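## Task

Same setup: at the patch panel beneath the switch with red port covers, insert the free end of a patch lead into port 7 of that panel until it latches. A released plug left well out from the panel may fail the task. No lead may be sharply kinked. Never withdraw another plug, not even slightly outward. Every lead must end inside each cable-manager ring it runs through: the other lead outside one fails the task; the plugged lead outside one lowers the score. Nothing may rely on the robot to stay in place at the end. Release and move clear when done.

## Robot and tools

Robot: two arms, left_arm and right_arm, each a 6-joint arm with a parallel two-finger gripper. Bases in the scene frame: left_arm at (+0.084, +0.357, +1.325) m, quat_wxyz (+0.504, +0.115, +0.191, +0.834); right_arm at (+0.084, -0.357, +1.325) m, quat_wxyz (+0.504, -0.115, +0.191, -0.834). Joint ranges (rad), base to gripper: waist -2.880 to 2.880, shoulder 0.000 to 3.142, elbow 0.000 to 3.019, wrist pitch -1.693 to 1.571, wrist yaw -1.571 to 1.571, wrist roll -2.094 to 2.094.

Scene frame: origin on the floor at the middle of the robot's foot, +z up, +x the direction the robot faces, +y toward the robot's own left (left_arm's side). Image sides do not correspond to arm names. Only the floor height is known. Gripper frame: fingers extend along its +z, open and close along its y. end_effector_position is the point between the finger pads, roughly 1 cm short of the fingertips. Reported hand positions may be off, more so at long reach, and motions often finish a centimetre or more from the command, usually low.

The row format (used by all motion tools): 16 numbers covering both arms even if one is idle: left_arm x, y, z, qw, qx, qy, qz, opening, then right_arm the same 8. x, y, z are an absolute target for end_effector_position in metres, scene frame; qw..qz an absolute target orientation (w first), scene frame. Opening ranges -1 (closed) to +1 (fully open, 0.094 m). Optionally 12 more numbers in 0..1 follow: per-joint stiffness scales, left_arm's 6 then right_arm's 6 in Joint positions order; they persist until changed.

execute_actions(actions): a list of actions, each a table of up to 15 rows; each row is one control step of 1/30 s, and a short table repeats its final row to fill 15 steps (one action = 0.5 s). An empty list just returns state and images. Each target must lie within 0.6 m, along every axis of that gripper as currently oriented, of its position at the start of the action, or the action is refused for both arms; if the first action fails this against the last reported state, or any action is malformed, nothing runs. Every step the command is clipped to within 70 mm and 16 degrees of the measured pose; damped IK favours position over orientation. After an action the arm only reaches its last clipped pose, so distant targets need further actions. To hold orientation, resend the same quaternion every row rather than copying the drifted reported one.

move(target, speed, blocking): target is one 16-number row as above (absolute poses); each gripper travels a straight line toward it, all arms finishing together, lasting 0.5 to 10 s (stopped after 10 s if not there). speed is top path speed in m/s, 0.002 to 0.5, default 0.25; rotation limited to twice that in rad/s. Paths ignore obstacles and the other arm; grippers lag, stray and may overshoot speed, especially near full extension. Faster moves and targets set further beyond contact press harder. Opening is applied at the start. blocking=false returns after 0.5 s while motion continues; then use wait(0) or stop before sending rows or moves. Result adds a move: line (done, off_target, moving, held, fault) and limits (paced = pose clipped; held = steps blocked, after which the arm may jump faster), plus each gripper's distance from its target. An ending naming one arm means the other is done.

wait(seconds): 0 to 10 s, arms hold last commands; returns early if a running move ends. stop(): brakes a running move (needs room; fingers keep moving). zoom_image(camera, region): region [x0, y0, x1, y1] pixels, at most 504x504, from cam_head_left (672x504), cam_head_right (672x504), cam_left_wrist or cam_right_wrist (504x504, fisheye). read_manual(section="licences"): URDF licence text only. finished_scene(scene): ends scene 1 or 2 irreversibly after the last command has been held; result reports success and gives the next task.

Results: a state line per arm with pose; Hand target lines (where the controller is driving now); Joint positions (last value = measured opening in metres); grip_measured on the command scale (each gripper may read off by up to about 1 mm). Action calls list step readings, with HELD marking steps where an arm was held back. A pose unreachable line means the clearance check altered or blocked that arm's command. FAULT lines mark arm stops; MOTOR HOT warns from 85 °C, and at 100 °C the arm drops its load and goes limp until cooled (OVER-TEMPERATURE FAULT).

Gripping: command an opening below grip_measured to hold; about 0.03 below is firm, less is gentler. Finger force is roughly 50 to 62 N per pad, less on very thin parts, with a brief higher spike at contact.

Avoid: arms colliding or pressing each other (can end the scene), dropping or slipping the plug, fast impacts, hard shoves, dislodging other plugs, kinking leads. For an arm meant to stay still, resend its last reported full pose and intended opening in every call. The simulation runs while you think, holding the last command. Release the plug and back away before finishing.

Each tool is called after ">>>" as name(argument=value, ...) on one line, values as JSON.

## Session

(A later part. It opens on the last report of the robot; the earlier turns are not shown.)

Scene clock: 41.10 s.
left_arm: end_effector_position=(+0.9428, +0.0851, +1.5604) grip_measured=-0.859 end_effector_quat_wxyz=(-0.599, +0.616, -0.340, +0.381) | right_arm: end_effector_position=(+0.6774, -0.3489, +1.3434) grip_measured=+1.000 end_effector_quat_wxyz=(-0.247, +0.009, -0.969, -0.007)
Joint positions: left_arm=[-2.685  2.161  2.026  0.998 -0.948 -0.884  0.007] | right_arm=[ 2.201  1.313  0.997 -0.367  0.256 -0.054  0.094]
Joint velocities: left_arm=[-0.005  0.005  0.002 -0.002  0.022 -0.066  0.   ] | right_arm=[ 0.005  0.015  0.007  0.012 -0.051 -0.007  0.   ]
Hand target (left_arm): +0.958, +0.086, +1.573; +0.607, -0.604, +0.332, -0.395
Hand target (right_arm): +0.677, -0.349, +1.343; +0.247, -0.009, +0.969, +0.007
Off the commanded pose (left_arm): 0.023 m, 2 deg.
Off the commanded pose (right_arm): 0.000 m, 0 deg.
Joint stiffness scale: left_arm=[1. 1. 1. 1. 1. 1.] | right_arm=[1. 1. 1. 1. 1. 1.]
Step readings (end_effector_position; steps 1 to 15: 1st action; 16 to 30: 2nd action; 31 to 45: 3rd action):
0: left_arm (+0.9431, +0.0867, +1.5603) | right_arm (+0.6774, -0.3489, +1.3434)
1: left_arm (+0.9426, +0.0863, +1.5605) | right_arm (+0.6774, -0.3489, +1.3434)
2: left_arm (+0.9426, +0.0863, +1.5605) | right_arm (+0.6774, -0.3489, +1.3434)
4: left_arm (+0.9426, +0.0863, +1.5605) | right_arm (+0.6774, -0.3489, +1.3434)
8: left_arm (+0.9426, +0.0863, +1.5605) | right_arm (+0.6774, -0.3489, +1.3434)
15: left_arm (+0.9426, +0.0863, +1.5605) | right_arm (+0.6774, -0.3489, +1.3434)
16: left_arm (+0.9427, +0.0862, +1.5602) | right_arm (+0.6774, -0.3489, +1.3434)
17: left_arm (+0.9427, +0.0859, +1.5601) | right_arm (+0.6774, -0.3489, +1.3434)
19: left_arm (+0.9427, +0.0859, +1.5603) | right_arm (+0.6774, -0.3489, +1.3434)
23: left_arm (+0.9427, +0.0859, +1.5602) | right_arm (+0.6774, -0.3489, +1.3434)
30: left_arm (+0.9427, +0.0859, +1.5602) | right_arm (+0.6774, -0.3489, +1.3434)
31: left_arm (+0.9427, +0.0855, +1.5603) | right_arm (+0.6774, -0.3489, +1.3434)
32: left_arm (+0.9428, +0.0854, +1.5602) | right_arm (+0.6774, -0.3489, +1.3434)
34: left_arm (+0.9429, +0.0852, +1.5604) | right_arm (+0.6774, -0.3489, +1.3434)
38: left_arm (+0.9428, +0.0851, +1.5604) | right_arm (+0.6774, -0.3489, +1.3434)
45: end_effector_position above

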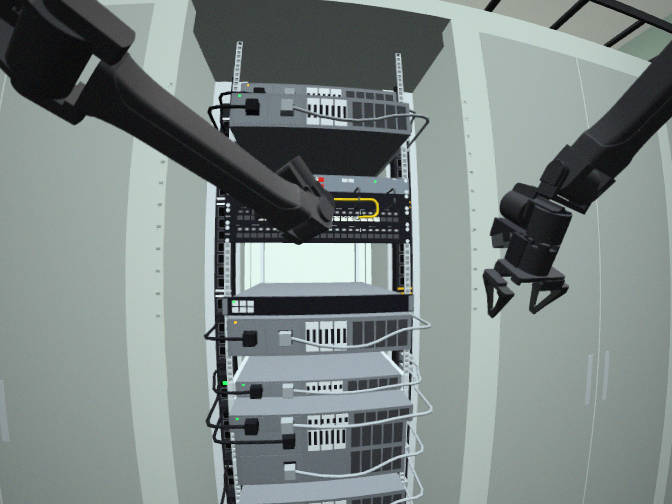

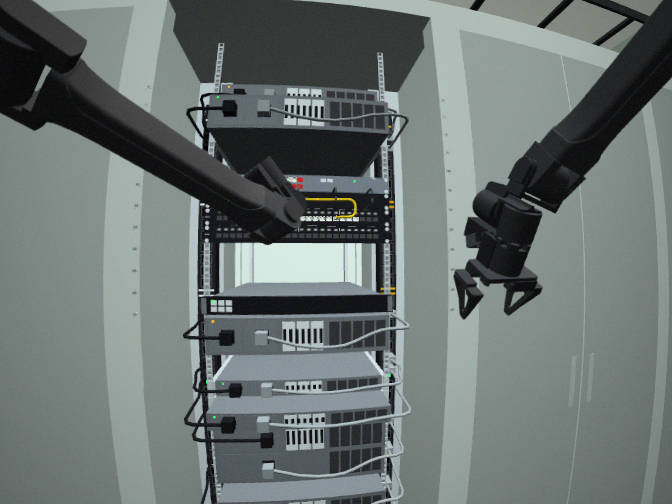

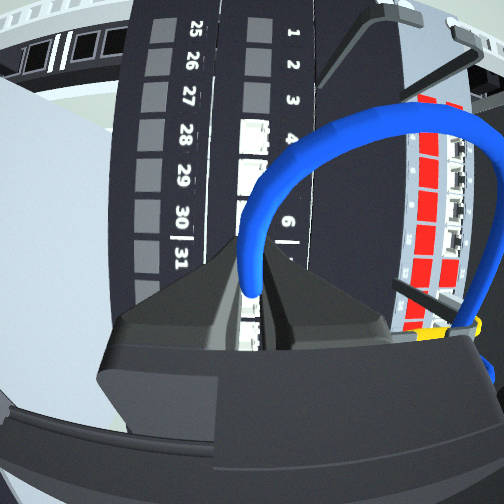

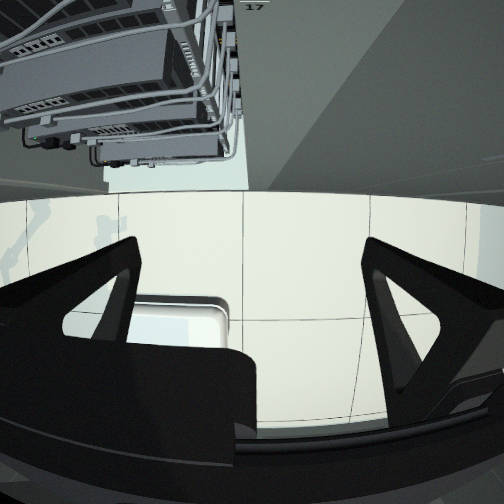

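>>> execute_actions(actions=[[[0.975,0.098,1.575,0.6086,-0.6053,0.3316,-0.3952,-0.89,0.6774,-0.3489,1.3434,-0.247,0.009,-0.969,-0.007,1]],[[0.99,0.108,1.577,0.6086,-0.6053,0.3316,-0.3952,-0.89,0.6774,-0.3489,1.3434,-0.247,0.009,-0.969,-0.007,1]],[[0.955,0.098,1.574,0.6086,-0.6053,0.3316,-0.3952,-0.89,0.6774,-0.3489,1.3434,-0.247,0.009,-0.969,-0.007,1]]])

>>> zoom_image(camera="cam_left_wrist", region=[150,150,350,350])

Scene clock: 42.83 s.
left_arm: end_effector_position=(+0.9426, +0.0846, +1.5610) grip_measured=-0.860 end_effector_quat_wxyz=(-0.597, +0.616, -0.335, +0.389) | right_arm: end_effector_position=(+0.6774, -0.3489, +1.3434) grip_measured=+1.000 end_effector_quat_wxyz=(-0.247, +0.009, -0.969, -0.007)
Joint positions: left_arm=[-2.685  2.161  2.024  1.003 -0.941 -0.898  0.007] | right_arm=[ 2.201  1.313  0.997 -0.367  0.256 -0.054  0.094]
Joint velocities: left_arm=[-0.015 -0.005 -0.017 -0.007  0.066 -0.007 -0.   ] | right_arm=[-0.005  0.005 -0.002  0.012  0.007 -0.022  0.   ]
Hand target (left_arm): +0.953, +0.099, +1.574; +0.608, -0.605, +0.331, -0.395
Hand target (right_arm): +0.677, -0.349, +1.343; +0.247, -0.009, +0.969, +0.007
Off the commanded pose (left_arm): 0.022 m, 2 deg.
Off the commanded pose (right_arm): 0.000 m, 0 deg.
Joint stiffness scale: left_arm=[1. 1. 1. 1. 1. 1.] | right_arm=[1. 1. 1. 1. 1. 1.]
Step readings (end_effector_position; steps 1 to 15: 1st action; 16 to 30: 2nd action; 31 to 45: 3rd action):
0: left_arm (+0.9428, +0.0851, +1.5604) | right_arm (+0.6774, -0.3489, +1.3434)
1: left_arm (+0.9429, +0.0850, +1.5606) | right_arm (+0.6774, -0.3489, +1.3434)
2: left_arm (+0.9429, +0.0849, +1.5606) | right_arm (+0.6774, -0.3489, +1.3434)
4: left_arm (+0.9429, +0.0849, +1.5606) | right_arm (+0.6774, -0.3489, +1.3434)
8: left_arm (+0.9429, +0.0849, +1.5606) | right_arm (+0.6774, -0.3489, +1.3434)
15: left_arm (+0.9429, +0.0849, +1.5606) | right_arm (+0.6774, -0.3489, +1.3434)
16: left_arm (+0.9431, +0.0847, +1.5607) | right_arm (+0.6774, -0.3489, +1.3434)
17: left_arm (+0.9432, +0.0845, +1.5604) | right_arm (+0.6774, -0.3489, +1.3434)
19: left_arm (+0.9433, +0.0846, +1.5605) | right_arm (+0.6774, -0.3489, +1.3434)
23: left_arm (+0.9433, +0.0846, +1.5605) | right_arm (+0.6774, -0.3489, +1.3434)
30: left_arm (+0.9433, +0.0846, +1.5605) | right_arm (+0.6774, -0.3489, +1.3434)
31: left_arm (+0.9428, +0.0851, +1.5604) | right_arm (+0.6774, -0.3489, +1.3434)
32: left_arm (+0.9427, +0.0849, +1.5608) | right_arm (+0.6774, -0.3489, +1.3434)
34: left_arm (+0.9426, +0.0846, +1.5610) | right_arm (+0.6774, -0.3489, +1.3434)
38: left_arm (+0.9426, +0.0846, +1.5610) | right_arm (+0.6774, -0.3489, +1.3434)
45: end_effector_position above

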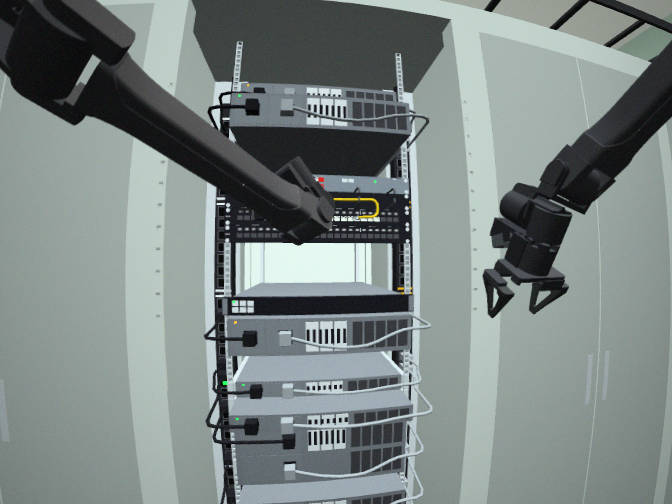

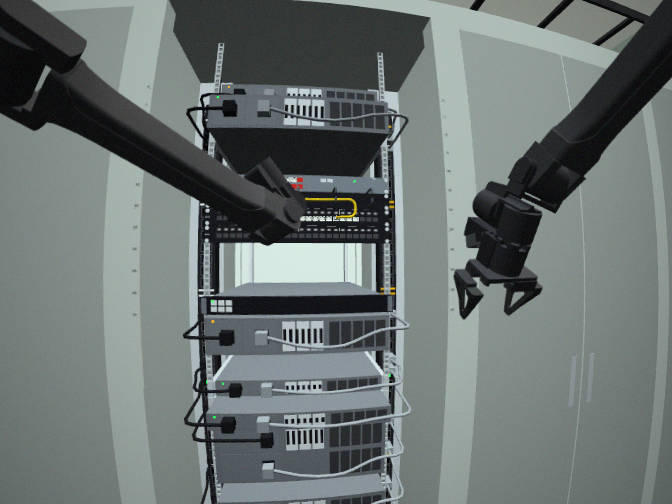

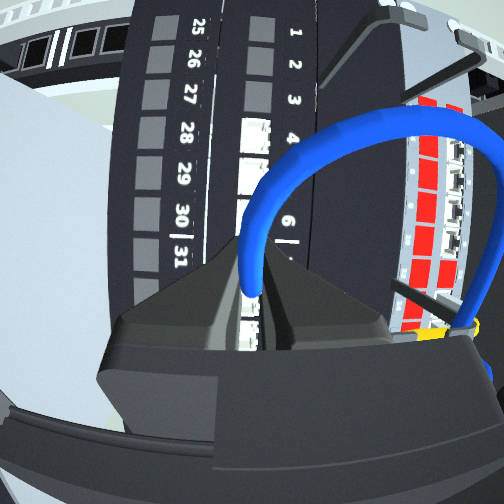

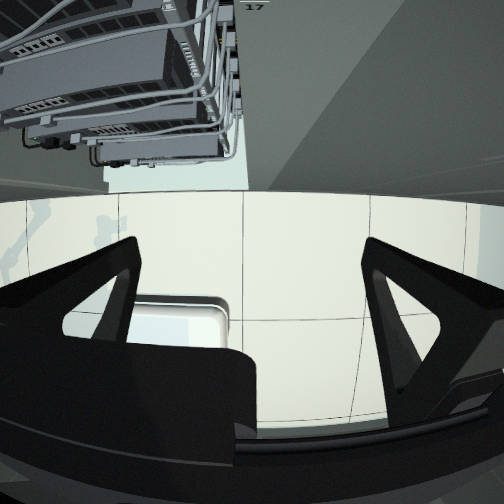

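Region (150, 150, 350, 350) of cam_left_wrist's 504x504 image, scaled by 2.520, with more detail than that image has.

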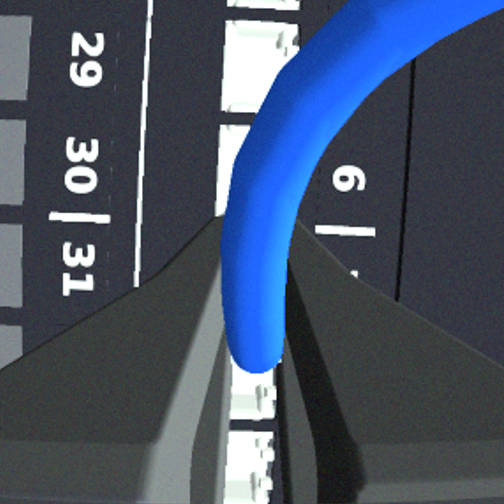

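>>> execute_actions(actions=[[[0.953,0.098,1.574,0.6086,-0.6053,0.3316,-0.3952,-0.78,0.6774,-0.3489,1.3434,-0.247,0.009,-0.969,-0.007,1]]])

>>> zoom_image(camera="cam_left_wrist", region=[150,150,350,350])

Scene clock: 43.53 s.
left_arm: end_effector_position=(+0.9447, +0.0822, +1.5635) grip_measured=-0.782 end_effector_quat_wxyz=(-0.600, +0.605, -0.339, +0.398) | right_arm: end_effector_position=(+0.6774, -0.3489, +1.3434) grip_measured=+1.000 end_effector_quat_wxyz=(-0.247, +0.009, -0.969, -0.007)
Joint positions: left_arm=[-2.683  2.161  2.022  1.004 -0.909 -0.894  0.01 ] | right_arm=[ 2.201  1.313  0.997 -0.367  0.256 -0.054  0.094]
Joint velocities: left_arm=[-0.015 -0.005 -0.007  0.002 -0.037  0.007 -0.001] | right_arm=[-0.005  0.005  0.002  0.002 -0.051 -0.037  0.   ]
Hand target (left_arm): +0.952, +0.098, +1.574; +0.608, -0.604, +0.331, -0.394
Hand target (right_arm): +0.677, -0.349, +1.343; +0.247, -0.009, +0.969, +0.007
Off the commanded pose (left_arm): 0.021 m, 1 deg.
Off the commanded pose (right_arm): 0.000 m, 0 deg.
Joint stiffness scale: left_arm=[1. 1. 1. 1. 1. 1.] | right_arm=[1. 1. 1. 1. 1. 1.]
Step readings (end_effector_position):
0: left_arm (+0.9426, +0.0846, +1.5610) | right_arm (+0.6774, -0.3489, +1.3434)
1: left_arm (+0.9426, +0.0840, +1.5610) | right_arm (+0.6774, -0.3489, +1.3434)
2: left_arm (+0.9432, +0.0827, +1.5622) | right_arm (+0.6774, -0.3489, +1.3434)
4: left_arm (+0.9443, +0.0830, +1.5627) | right_arm (+0.6774, -0.3489, +1.3434)
8: left_arm (+0.9447, +0.0822, +1.5635) | right_arm (+0.6774, -0.3489, +1.3434)
15: end_effector_position above

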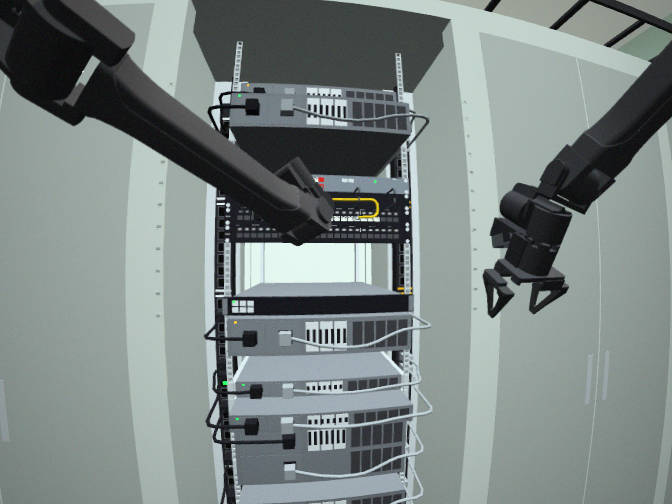

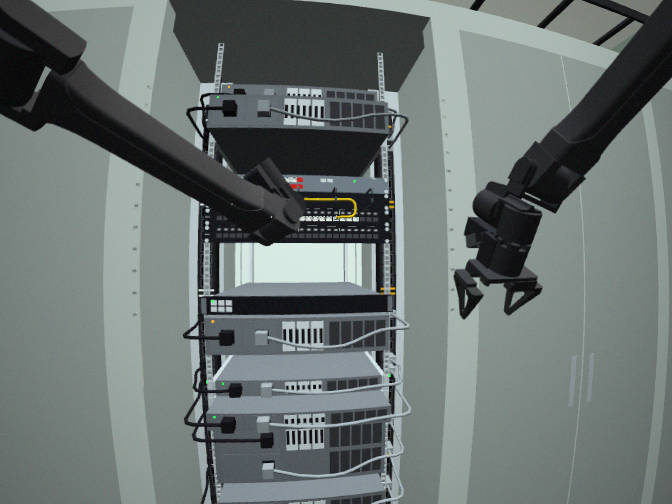

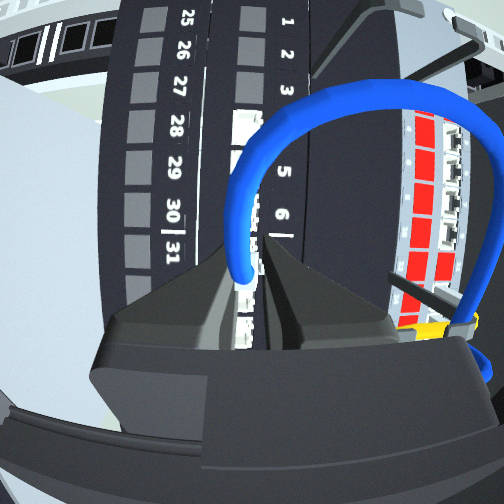

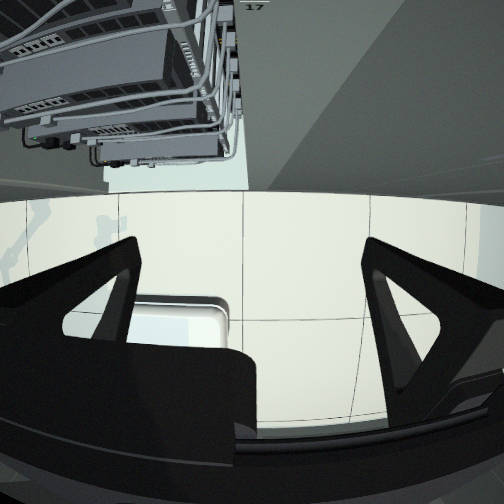

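Region (150, 150, 350, 350) of cam_left_wrist's 504x504 image, scaled by 2.520, with more detail than that image has.

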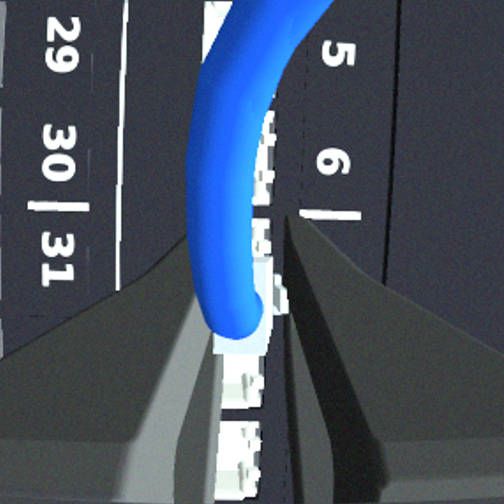

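>>> execute_actions(actions=[[[0.951,0.097,1.5705,0.6086,-0.6053,0.3316,-0.3952,-0.74,0.6774,-0.3489,1.3434,-0.247,0.009,-0.969,-0.007,1]],[[0.945,0.097,1.5705,0.6086,-0.6053,0.3316,-0.3952,-0.74,0.6774,-0.3489,1.3434,-0.247,0.009,-0.969,-0.007,1]]])

>>> zoom_image(camera="cam_left_wrist", region=[150,150,350,350])

Scene clock: 44.90 s.
left_arm: end_effector_position=(+0.9420, +0.0793, +1.5547) grip_measured=-0.742 end_effector_quat_wxyz=(-0.600, +0.602, -0.350, +0.392) | right_arm: end_effector_position=(+0.6774, -0.3489, +1.3434) grip_measured=+1.000 end_effector_quat_wxyz=(-0.247, +0.009, -0.969, -0.007)
Joint positions: left_arm=[-2.683  2.16   2.001  1.004 -0.908 -0.888  0.012] | right_arm=[ 2.201  1.313  0.997 -0.367  0.256 -0.054  0.094]
Joint velocities: left_arm=[-0.005 -0.015 -0.012  0.007 -0.051 -0.007 -0.   ] | right_arm=[-0.005  0.005  0.002  0.002  0.081 -0.037  0.   ]
Hand target (left_arm): +0.945, +0.097, +1.570; +0.608, -0.604, +0.331, -0.395
Hand target (right_arm): +0.677, -0.349, +1.343; +0.247, -0.009, +0.969, +0.007
Off the commanded pose (left_arm): 0.024 m, 2 deg.
Off the commanded pose (right_arm): 0.000 m, 0 deg.
Joint stiffness scale: left_arm=[1. 1. 1. 1. 1. 1.] | right_arm=[1. 1. 1. 1. 1. 1.]
Step readings (end_effector_position; steps 1 to 15: 1st action; 16 to 30: 2nd action):
0: left_arm (+0.9447, +0.0822, +1.5635) | right_arm (+0.6774, -0.3489, +1.3434)
1: left_arm (+0.9447, +0.0821, +1.5636) | right_arm (+0.6774, -0.3489, +1.3434)
2: left_arm (+0.9447, +0.0821, +1.5636) | right_arm (+0.6774, -0.3489, +1.3434)
4: left_arm (+0.9447, +0.0821, +1.5636) | right_arm (+0.6774, -0.3489, +1.3434)
8: left_arm (+0.9448, +0.0820, +1.5637) | right_arm (+0.6774, -0.3489, +1.3434)
15: left_arm (+0.9448, +0.0820, +1.5637) | right_arm (+0.6774, -0.3489, +1.3434)
16: left_arm (+0.9445, +0.0817, +1.5626) | right_arm (+0.6774, -0.3489, +1.3434)
17: left_arm (+0.9440, +0.0815, +1.5617) | right_arm (+0.6774, -0.3489, +1.3434)
19: left_arm (+0.9431, +0.0805, +1.5586) | right_arm (+0.6774, -0.3489, +1.3434)
23: left_arm (+0.9420, +0.0793, +1.5547) | right_arm (+0.6774, -0.3489, +1.3434)
30: end_effector_position above

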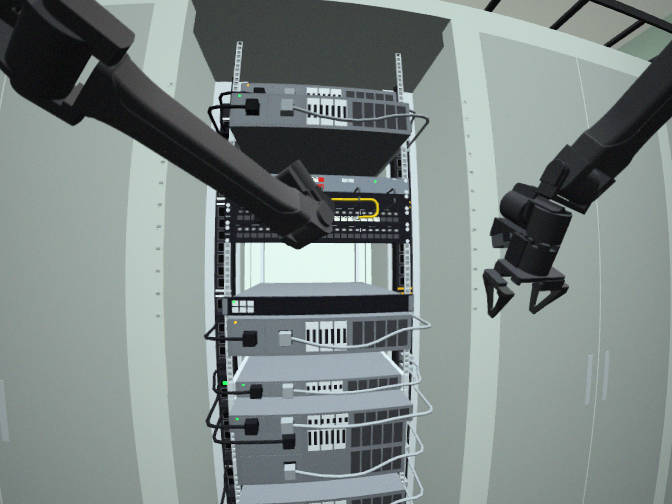

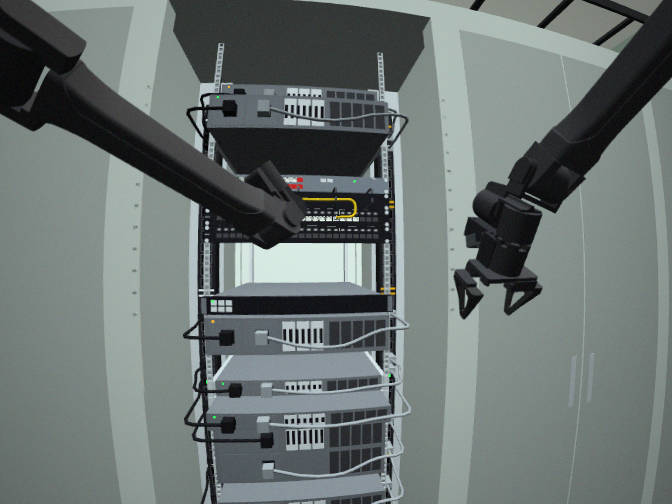

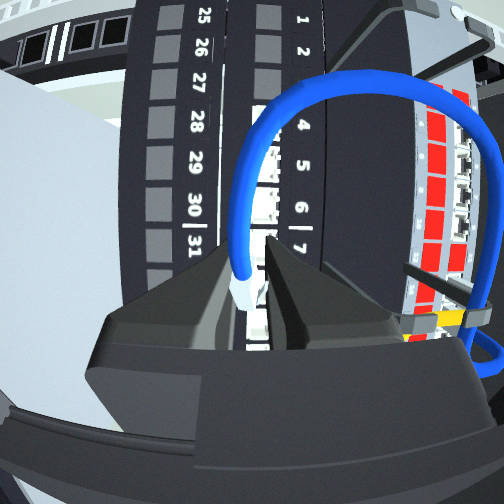

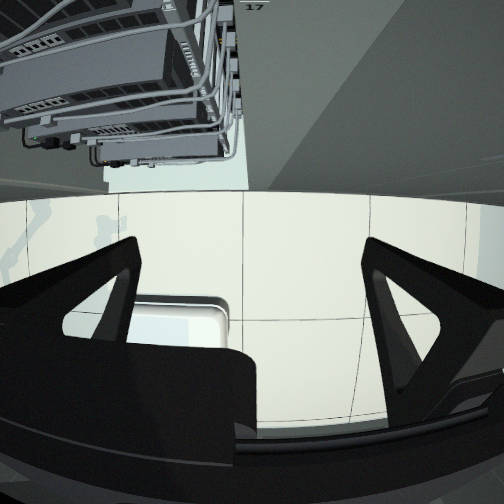

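Region (150, 150, 350, 350) of cam_left_wrist's 504x504 image, scaled by 2.520, with more detail than that image has.

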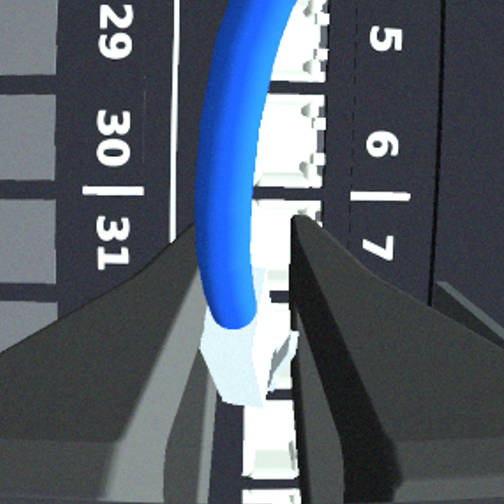

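>>> execute_actions(actions=[[[0.945,0.097,1.5705,0.6086,-0.6053,0.3316,-0.3952,-0.89,0.6774,-0.3489,1.3434,-0.247,0.009,-0.969,-0.007,1]]])

>>> zoom_image(camera="cam_left_wrist", region=[150,150,350,350])

Scene clock: 45.60 s.
left_arm: end_effector_position=(+0.9420, +0.0793, +1.5547) grip_measured=-0.859 end_effector_quat_wxyz=(-0.601, +0.602, -0.350, +0.392) | right_arm: end_effector_position=(+0.6774, -0.3489, +1.3434) grip_measured=+1.000 end_effector_quat_wxyz=(-0.247, +0.009, -0.969, -0.007)
Joint positions: left_arm=[-2.683  2.16   2.001  1.004 -0.908 -0.888  0.007] | right_arm=[ 2.201  1.313  0.997 -0.367  0.256 -0.054  0.094]
Joint velocities: left_arm=[ 0.005 -0.015 -0.007 -0.007 -0.051  0.051  0.001] | right_arm=[ 0.005 -0.015 -0.022  0.002 -0.051  0.007  0.   ]
Hand target (left_arm): +0.945, +0.097, +1.570; +0.608, -0.605, +0.331, -0.395
Hand target (right_arm): +0.677, -0.349, +1.343; +0.247, -0.009, +0.969, +0.007
Off the commanded pose (left_arm): 0.024 m, 2 deg.
Off the commanded pose (right_arm): 0.000 m, 0 deg.
Joint stiffness scale: left_arm=[1. 1. 1. 1. 1. 1.] | right_arm=[1. 1. 1. 1. 1. 1.]
Step readings (end_effector_position):
0: left_arm (+0.9420, +0.0793, +1.5547) | right_arm (+0.6774, -0.3489, +1.3434)
1: left_arm (+0.9420, +0.0793, +1.5547) | right_arm (+0.6774, -0.3489, +1.3434)
2: left_arm (+0.9420, +0.0793, +1.5547) | right_arm (+0.6774, -0.3489, +1.3434)
4: left_arm (+0.9420, +0.0793, +1.5547) | right_arm (+0.6774, -0.3489, +1.3434)
8: left_arm (+0.9420, +0.0793, +1.5547) | right_arm (+0.6774, -0.3489, +1.3434)
15: end_effector_position above

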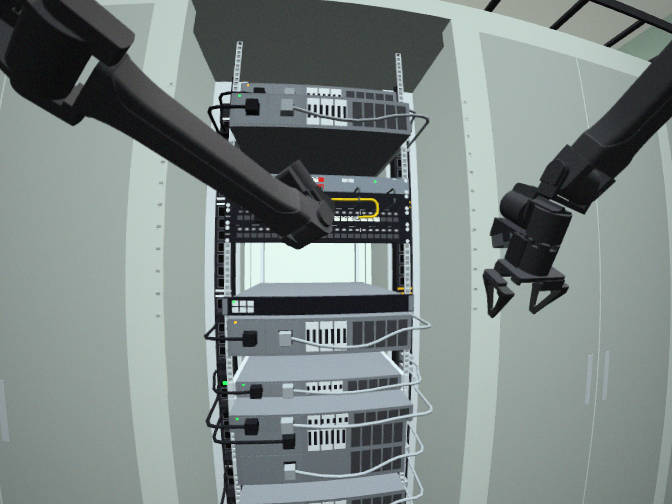

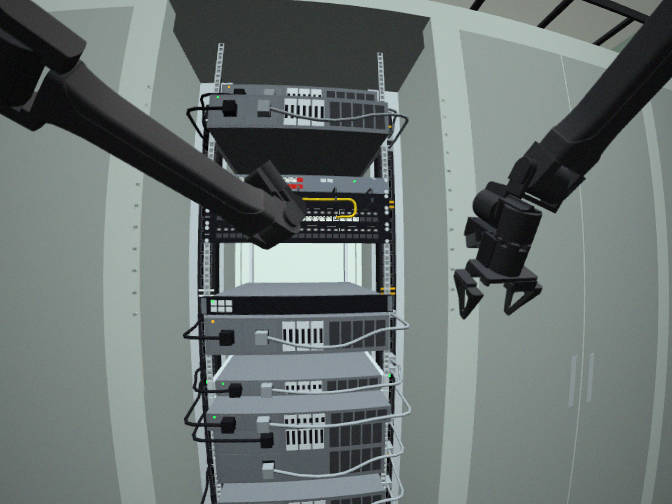

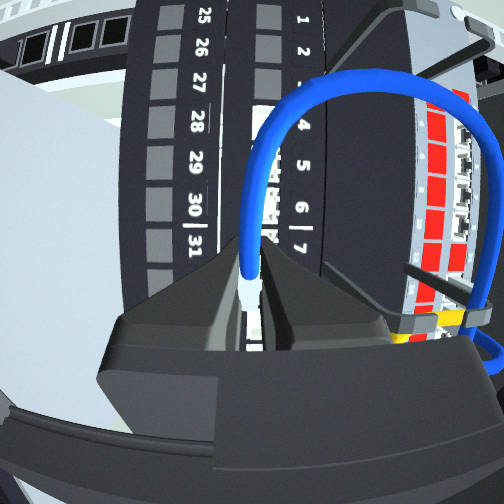

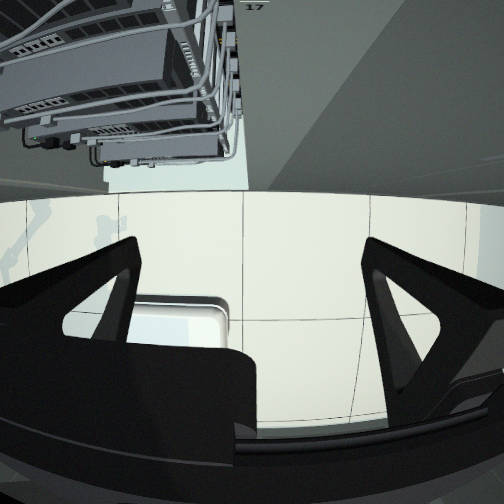

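Region (150, 150, 350, 350) of cam_left_wrist's 504x504 image, scaled by 2.520, with more detail than that image has.

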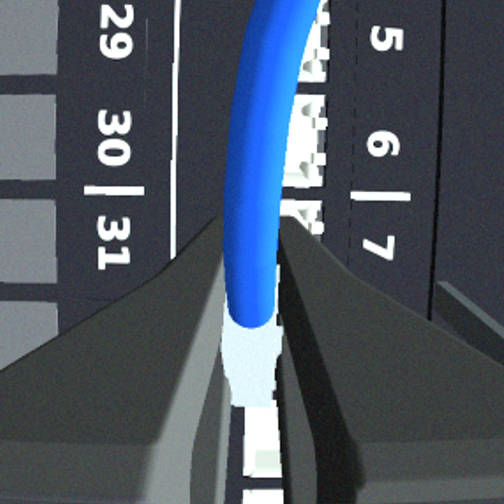

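>>> move(target=[0.925,0.165,1.572,0.6086,-0.6053,0.3316,-0.3952,-0.89,0.6774,-0.3489,1.3434,-0.247,0.009,-0.969,-0.007,1], speed=0.08)

Scene clock: 48.43 s.
left_arm: end_effector_position=(+0.9204, +0.1356, +1.5537) grip_measured=-0.859 end_effector_quat_wxyz=(-0.600, +0.597, -0.363, +0.388) | right_arm: end_effector_position=(+0.6774, -0.3489, +1.3434) grip_measured=+1.000 end_effector_quat_wxyz=(-0.247, +0.009, -0.969, -0.007)
Joint positions: left_arm=[-2.633  1.995  1.746  1.025 -0.865 -0.94   0.007] | right_arm=[ 2.201  1.313  0.997 -0.367  0.256 -0.054  0.094]
Joint velocities: left_arm=[-0.015 -0.005 -0.022 -0.007 -0.022 -0.081  0.   ] | right_arm=[-0.015 -0.005 -0.012 -0.012  0.007  0.007  0.   ]
Hand target (left_arm): +0.924, +0.164, +1.572; +0.608, -0.604, +0.331, -0.395
Hand target (right_arm): +0.677, -0.349, +1.343; +0.247, -0.009, +0.969, +0.007
Off the commanded pose (left_arm): 0.035 m, 4 deg.
Off the commanded pose (right_arm): 0.000 m, 0 deg.
Joint stiffness scale: left_arm=[1. 1. 1. 1. 1. 1.] | right_arm=[1. 1. 1. 1. 1. 1.]
move: off_target (left_arm)

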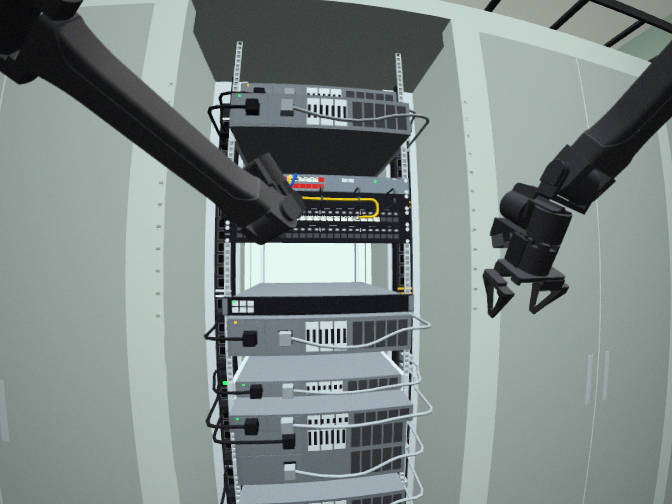

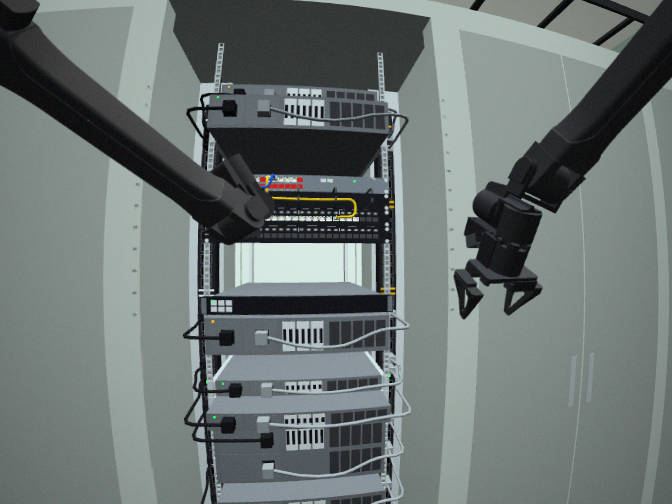

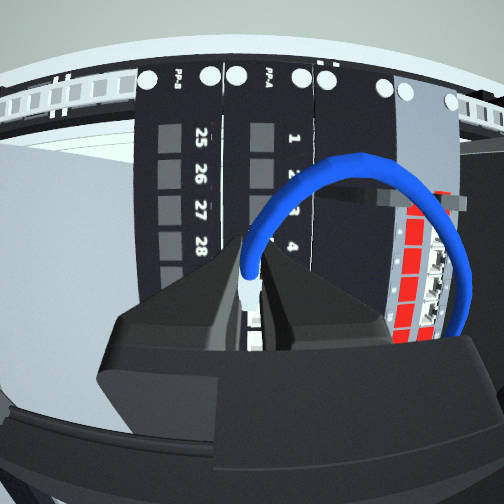

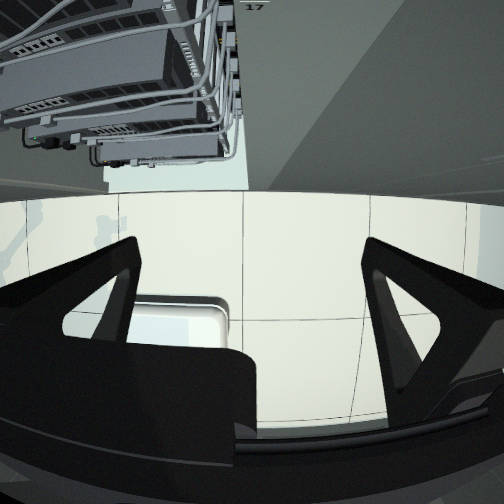

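>>> move(target=[0.92,0.205,1.570,0.6086,-0.6053,0.3316,-0.3952,-0.89,0.6774,-0.3489,1.3434,-0.247,0.009,-0.969,-0.007,1], speed=0.08)

>>> execute_actions(actions=[[[0.92,0.205,1.570,0.6086,-0.6053,0.3316,-0.3952,-0.85,0.6774,-0.3489,1.3434,-0.247,0.009,-0.969,-0.007,1]]])

Scene clock: 49.83 s.
left_arm: end_effector_position=(+0.9149, +0.1754, +1.5603) grip_measured=-0.859 end_effector_quat_wxyz=(-0.601, +0.596, -0.356, +0.396) | right_arm: end_effector_position=(+0.6774, -0.3489, +1.3434) grip_measured=+1.000 end_effector_quat_wxyz=(-0.247, +0.009, -0.969, -0.007)
Joint positions: left_arm=[-2.59   1.914  1.649  1.025 -0.828 -0.989  0.007] | right_arm=[ 2.201  1.313  0.997 -0.367  0.256 -0.054  0.094]
Joint velocities: left_arm=[-0.005 -0.015 -0.027  0.002 -0.022 -0.022  0.001] | right_arm=[-0.005 -0.005  0.002  0.012 -0.022 -0.051  0.   ]
Hand target (left_arm): +0.919, +0.204, +1.570; +0.608, -0.604, +0.331, -0.395
Hand target (right_arm): +0.677, -0.349, +1.343; +0.247, -0.009, +0.969, +0.007
Off the commanded pose (left_arm): 0.032 m, 3 deg.
Off the commanded pose (right_arm): 0.000 m, 0 deg.
Joint stiffness scale: left_arm=[1. 1. 1. 1. 1. 1.] | right_arm=[1. 1. 1. 1. 1. 1.]
move: off_target (left_arm)

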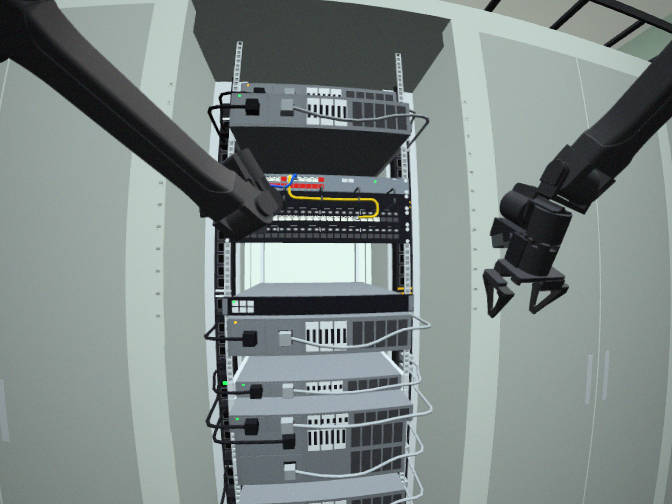

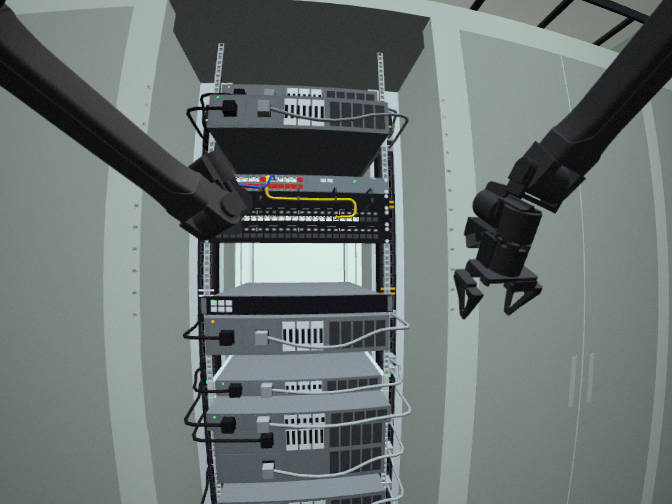

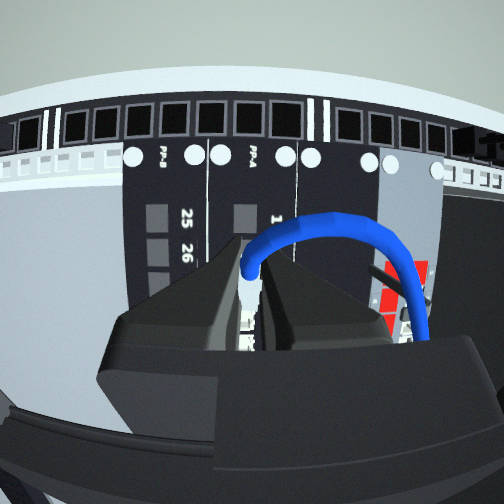

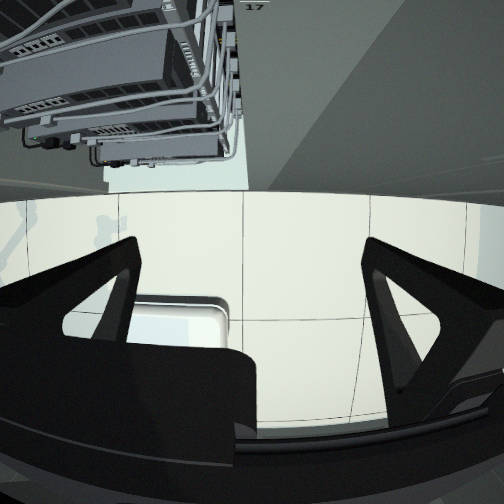

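Scene clock: 50.33 s.
left_arm: end_effector_position=(+0.9147, +0.1752, +1.5596) grip_measured=-0.843 end_effector_quat_wxyz=(-0.601, +0.597, -0.355, +0.396) | right_arm: end_effector_position=(+0.6774, -0.3489, +1.3434) grip_measured=+1.000 end_effector_quat_wxyz=(-0.247, +0.009, -0.969, -0.007)
Joint positions: left_arm=[-2.59   1.914  1.647  1.025 -0.827 -0.992  0.007] | right_arm=[ 2.201  1.313  0.997 -0.367  0.256 -0.054  0.094]
Joint velocities: left_arm=[-0.005 -0.005  0.002 -0.012  0.051 -0.007  0.001] | right_arm=[-0.005  0.005 -0.007  0.007 -0.051 -0.022  0.   ]
Hand target (left_arm): +0.919, +0.204, +1.570; +0.608, -0.604, +0.331, -0.395
Hand target (right_arm): +0.677, -0.349, +1.343; +0.247, -0.009, +0.969, +0.007
Off the commanded pose (left_arm): 0.032 m, 3 deg.
Off the commanded pose (right_arm): 0.000 m, 0 deg.
Joint stiffness scale: left_arm=[1. 1. 1. 1. 1. 1.] | right_arm=[1. 1. 1. 1. 1. 1.]
Step readings (end_effector_position):
0: left_arm (+0.9149, +0.1754, +1.5603) | right_arm (+0.6774, -0.3489, +1.3434)
1: left_arm (+0.9148, +0.1753, +1.5600) | right_arm (+0.6774, -0.3489, +1.3434)
2: left_arm (+0.9147, +0.1752, +1.5598) | right_arm (+0.6774, -0.3489, +1.3434)
4: left_arm (+0.9147, +0.1752, +1.5596) | right_arm (+0.6774, -0.3489, +1.3434)
8: left_arm (+0.9147, +0.1752, +1.5596) | right_arm (+0.6774, -0.3489, +1.3434)
15: end_effector_position above

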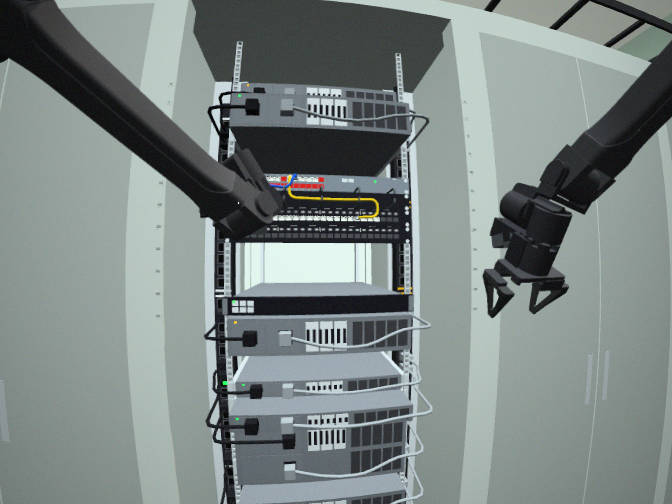

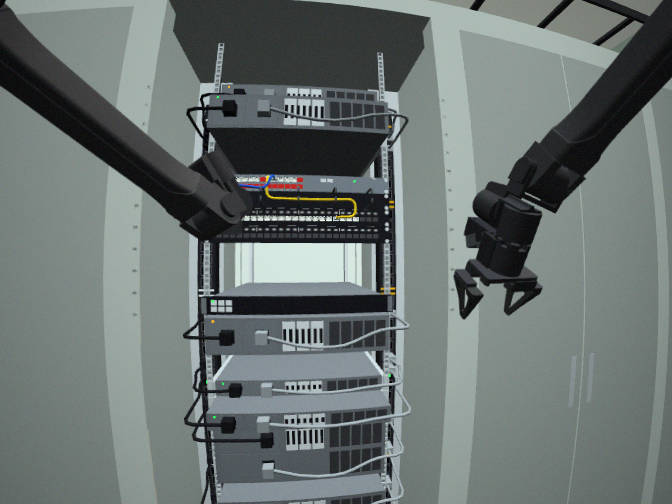

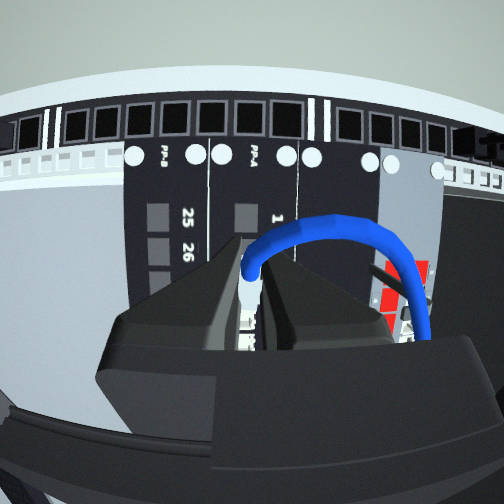

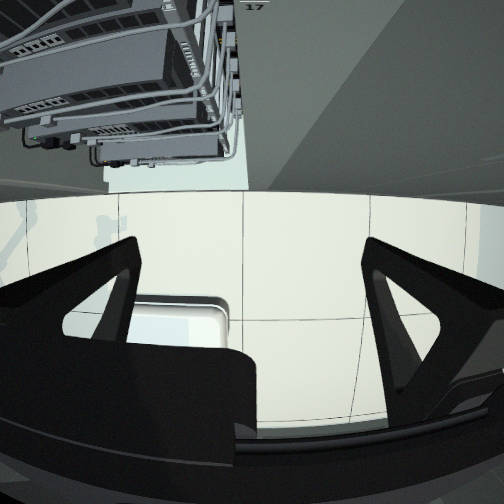

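>>> execute_actions(actions=[[[0.92,0.205,1.570,0.6086,-0.6053,0.3316,-0.3952,-0.82,0.6774,-0.3489,1.3434,-0.247,0.009,-0.969,-0.007,1]]])

>>> zoom_image(camera="cam_left_wrist", region=[150,150,350,350])

>>> zoom_image(camera="cam_head_left", region=[220,150,420,250])

Scene clock: 51.10 s.
left_arm: end_effector_position=(+0.9147, +0.1752, +1.5596) grip_measured=-0.820 end_effector_quat_wxyz=(-0.600, +0.597, -0.355, +0.397) | right_arm: end_effector_position=(+0.6774, -0.3489, +1.3434) grip_measured=+1.000 end_effector_quat_wxyz=(-0.247, +0.009, -0.969, -0.007)
Joint positions: left_arm=[-2.59   1.914  1.647  1.025 -0.827 -0.993  0.008] | right_arm=[ 2.201  1.313  0.997 -0.367  0.256 -0.054  0.094]
Joint velocities: left_arm=[-0.005  0.005 -0.027  0.007 -0.022 -0.066  0.001] | right_arm=[-0.005 -0.005 -0.007 -0.007 -0.022 -0.051  0.   ]
Hand target (left_arm): +0.919, +0.204, +1.570; +0.608, -0.604, +0.331, -0.395
Hand target (right_arm): +0.677, -0.349, +1.343; +0.247, -0.009, +0.969, +0.007
Off the commanded pose (left_arm): 0.032 m, 3 deg.
Off the commanded pose (right_arm): 0.000 m, 0 deg.
Joint stiffness scale: left_arm=[1. 1. 1. 1. 1. 1.] | right_arm=[1. 1. 1. 1. 1. 1.]
Step readings (end_effector_position):
0: left_arm (+0.9147, +0.1752, +1.5596) | right_arm (+0.6774, -0.3489, +1.3434)
1: left_arm (+0.9147, +0.1752, +1.5596) | right_arm (+0.6774, -0.3489, +1.3434)
2: left_arm (+0.9147, +0.1752, +1.5596) | right_arm (+0.6774, -0.3489, +1.3434)
4: left_arm (+0.9147, +0.1752, +1.5596) | right_arm (+0.6774, -0.3489, +1.3434)
8: left_arm (+0.9147, +0.1752, +1.5596) | right_arm (+0.6774, -0.3489, +1.3434)
15: end_effector_position above

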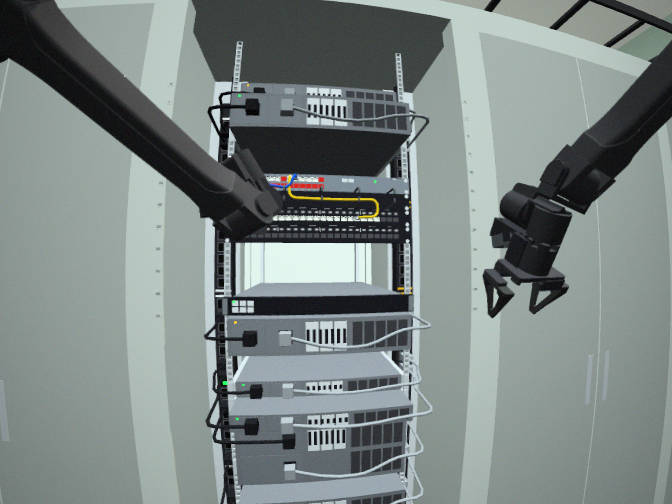

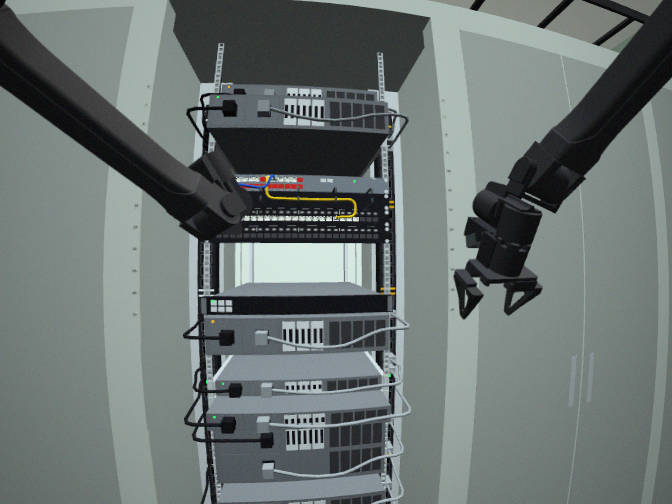

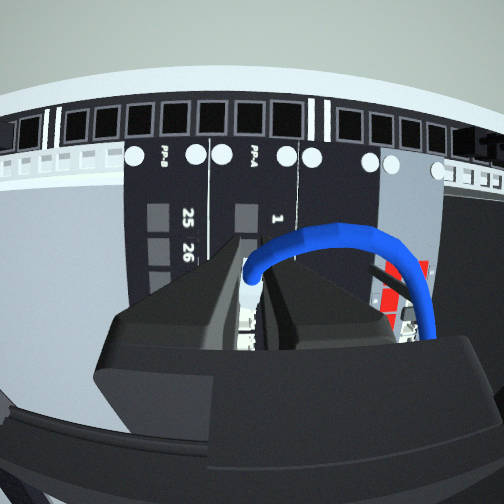

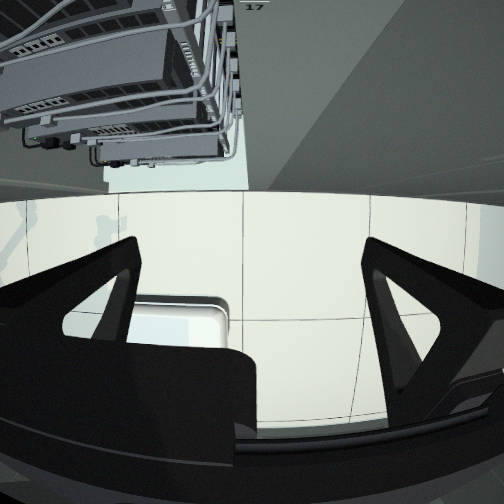

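Region (150, 150, 350, 350) of cam_left_wrist's 504x504 image, scaled by 2.520, with more detail than that image has.

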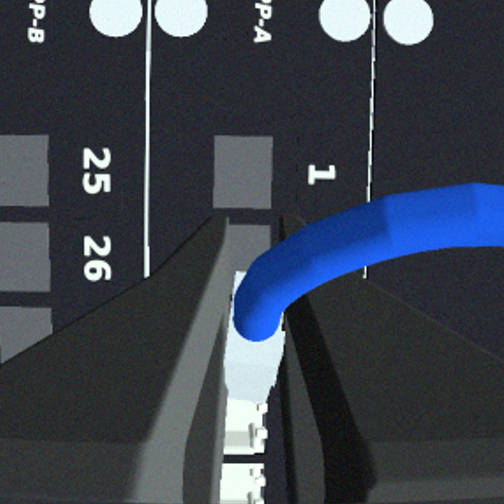

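Region (220, 150, 420, 250) of cam_head_left's 672x504 image, scaled by 2.520, with more detail than that image has.

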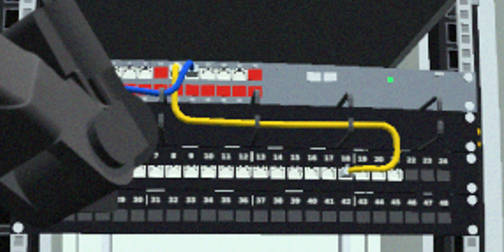

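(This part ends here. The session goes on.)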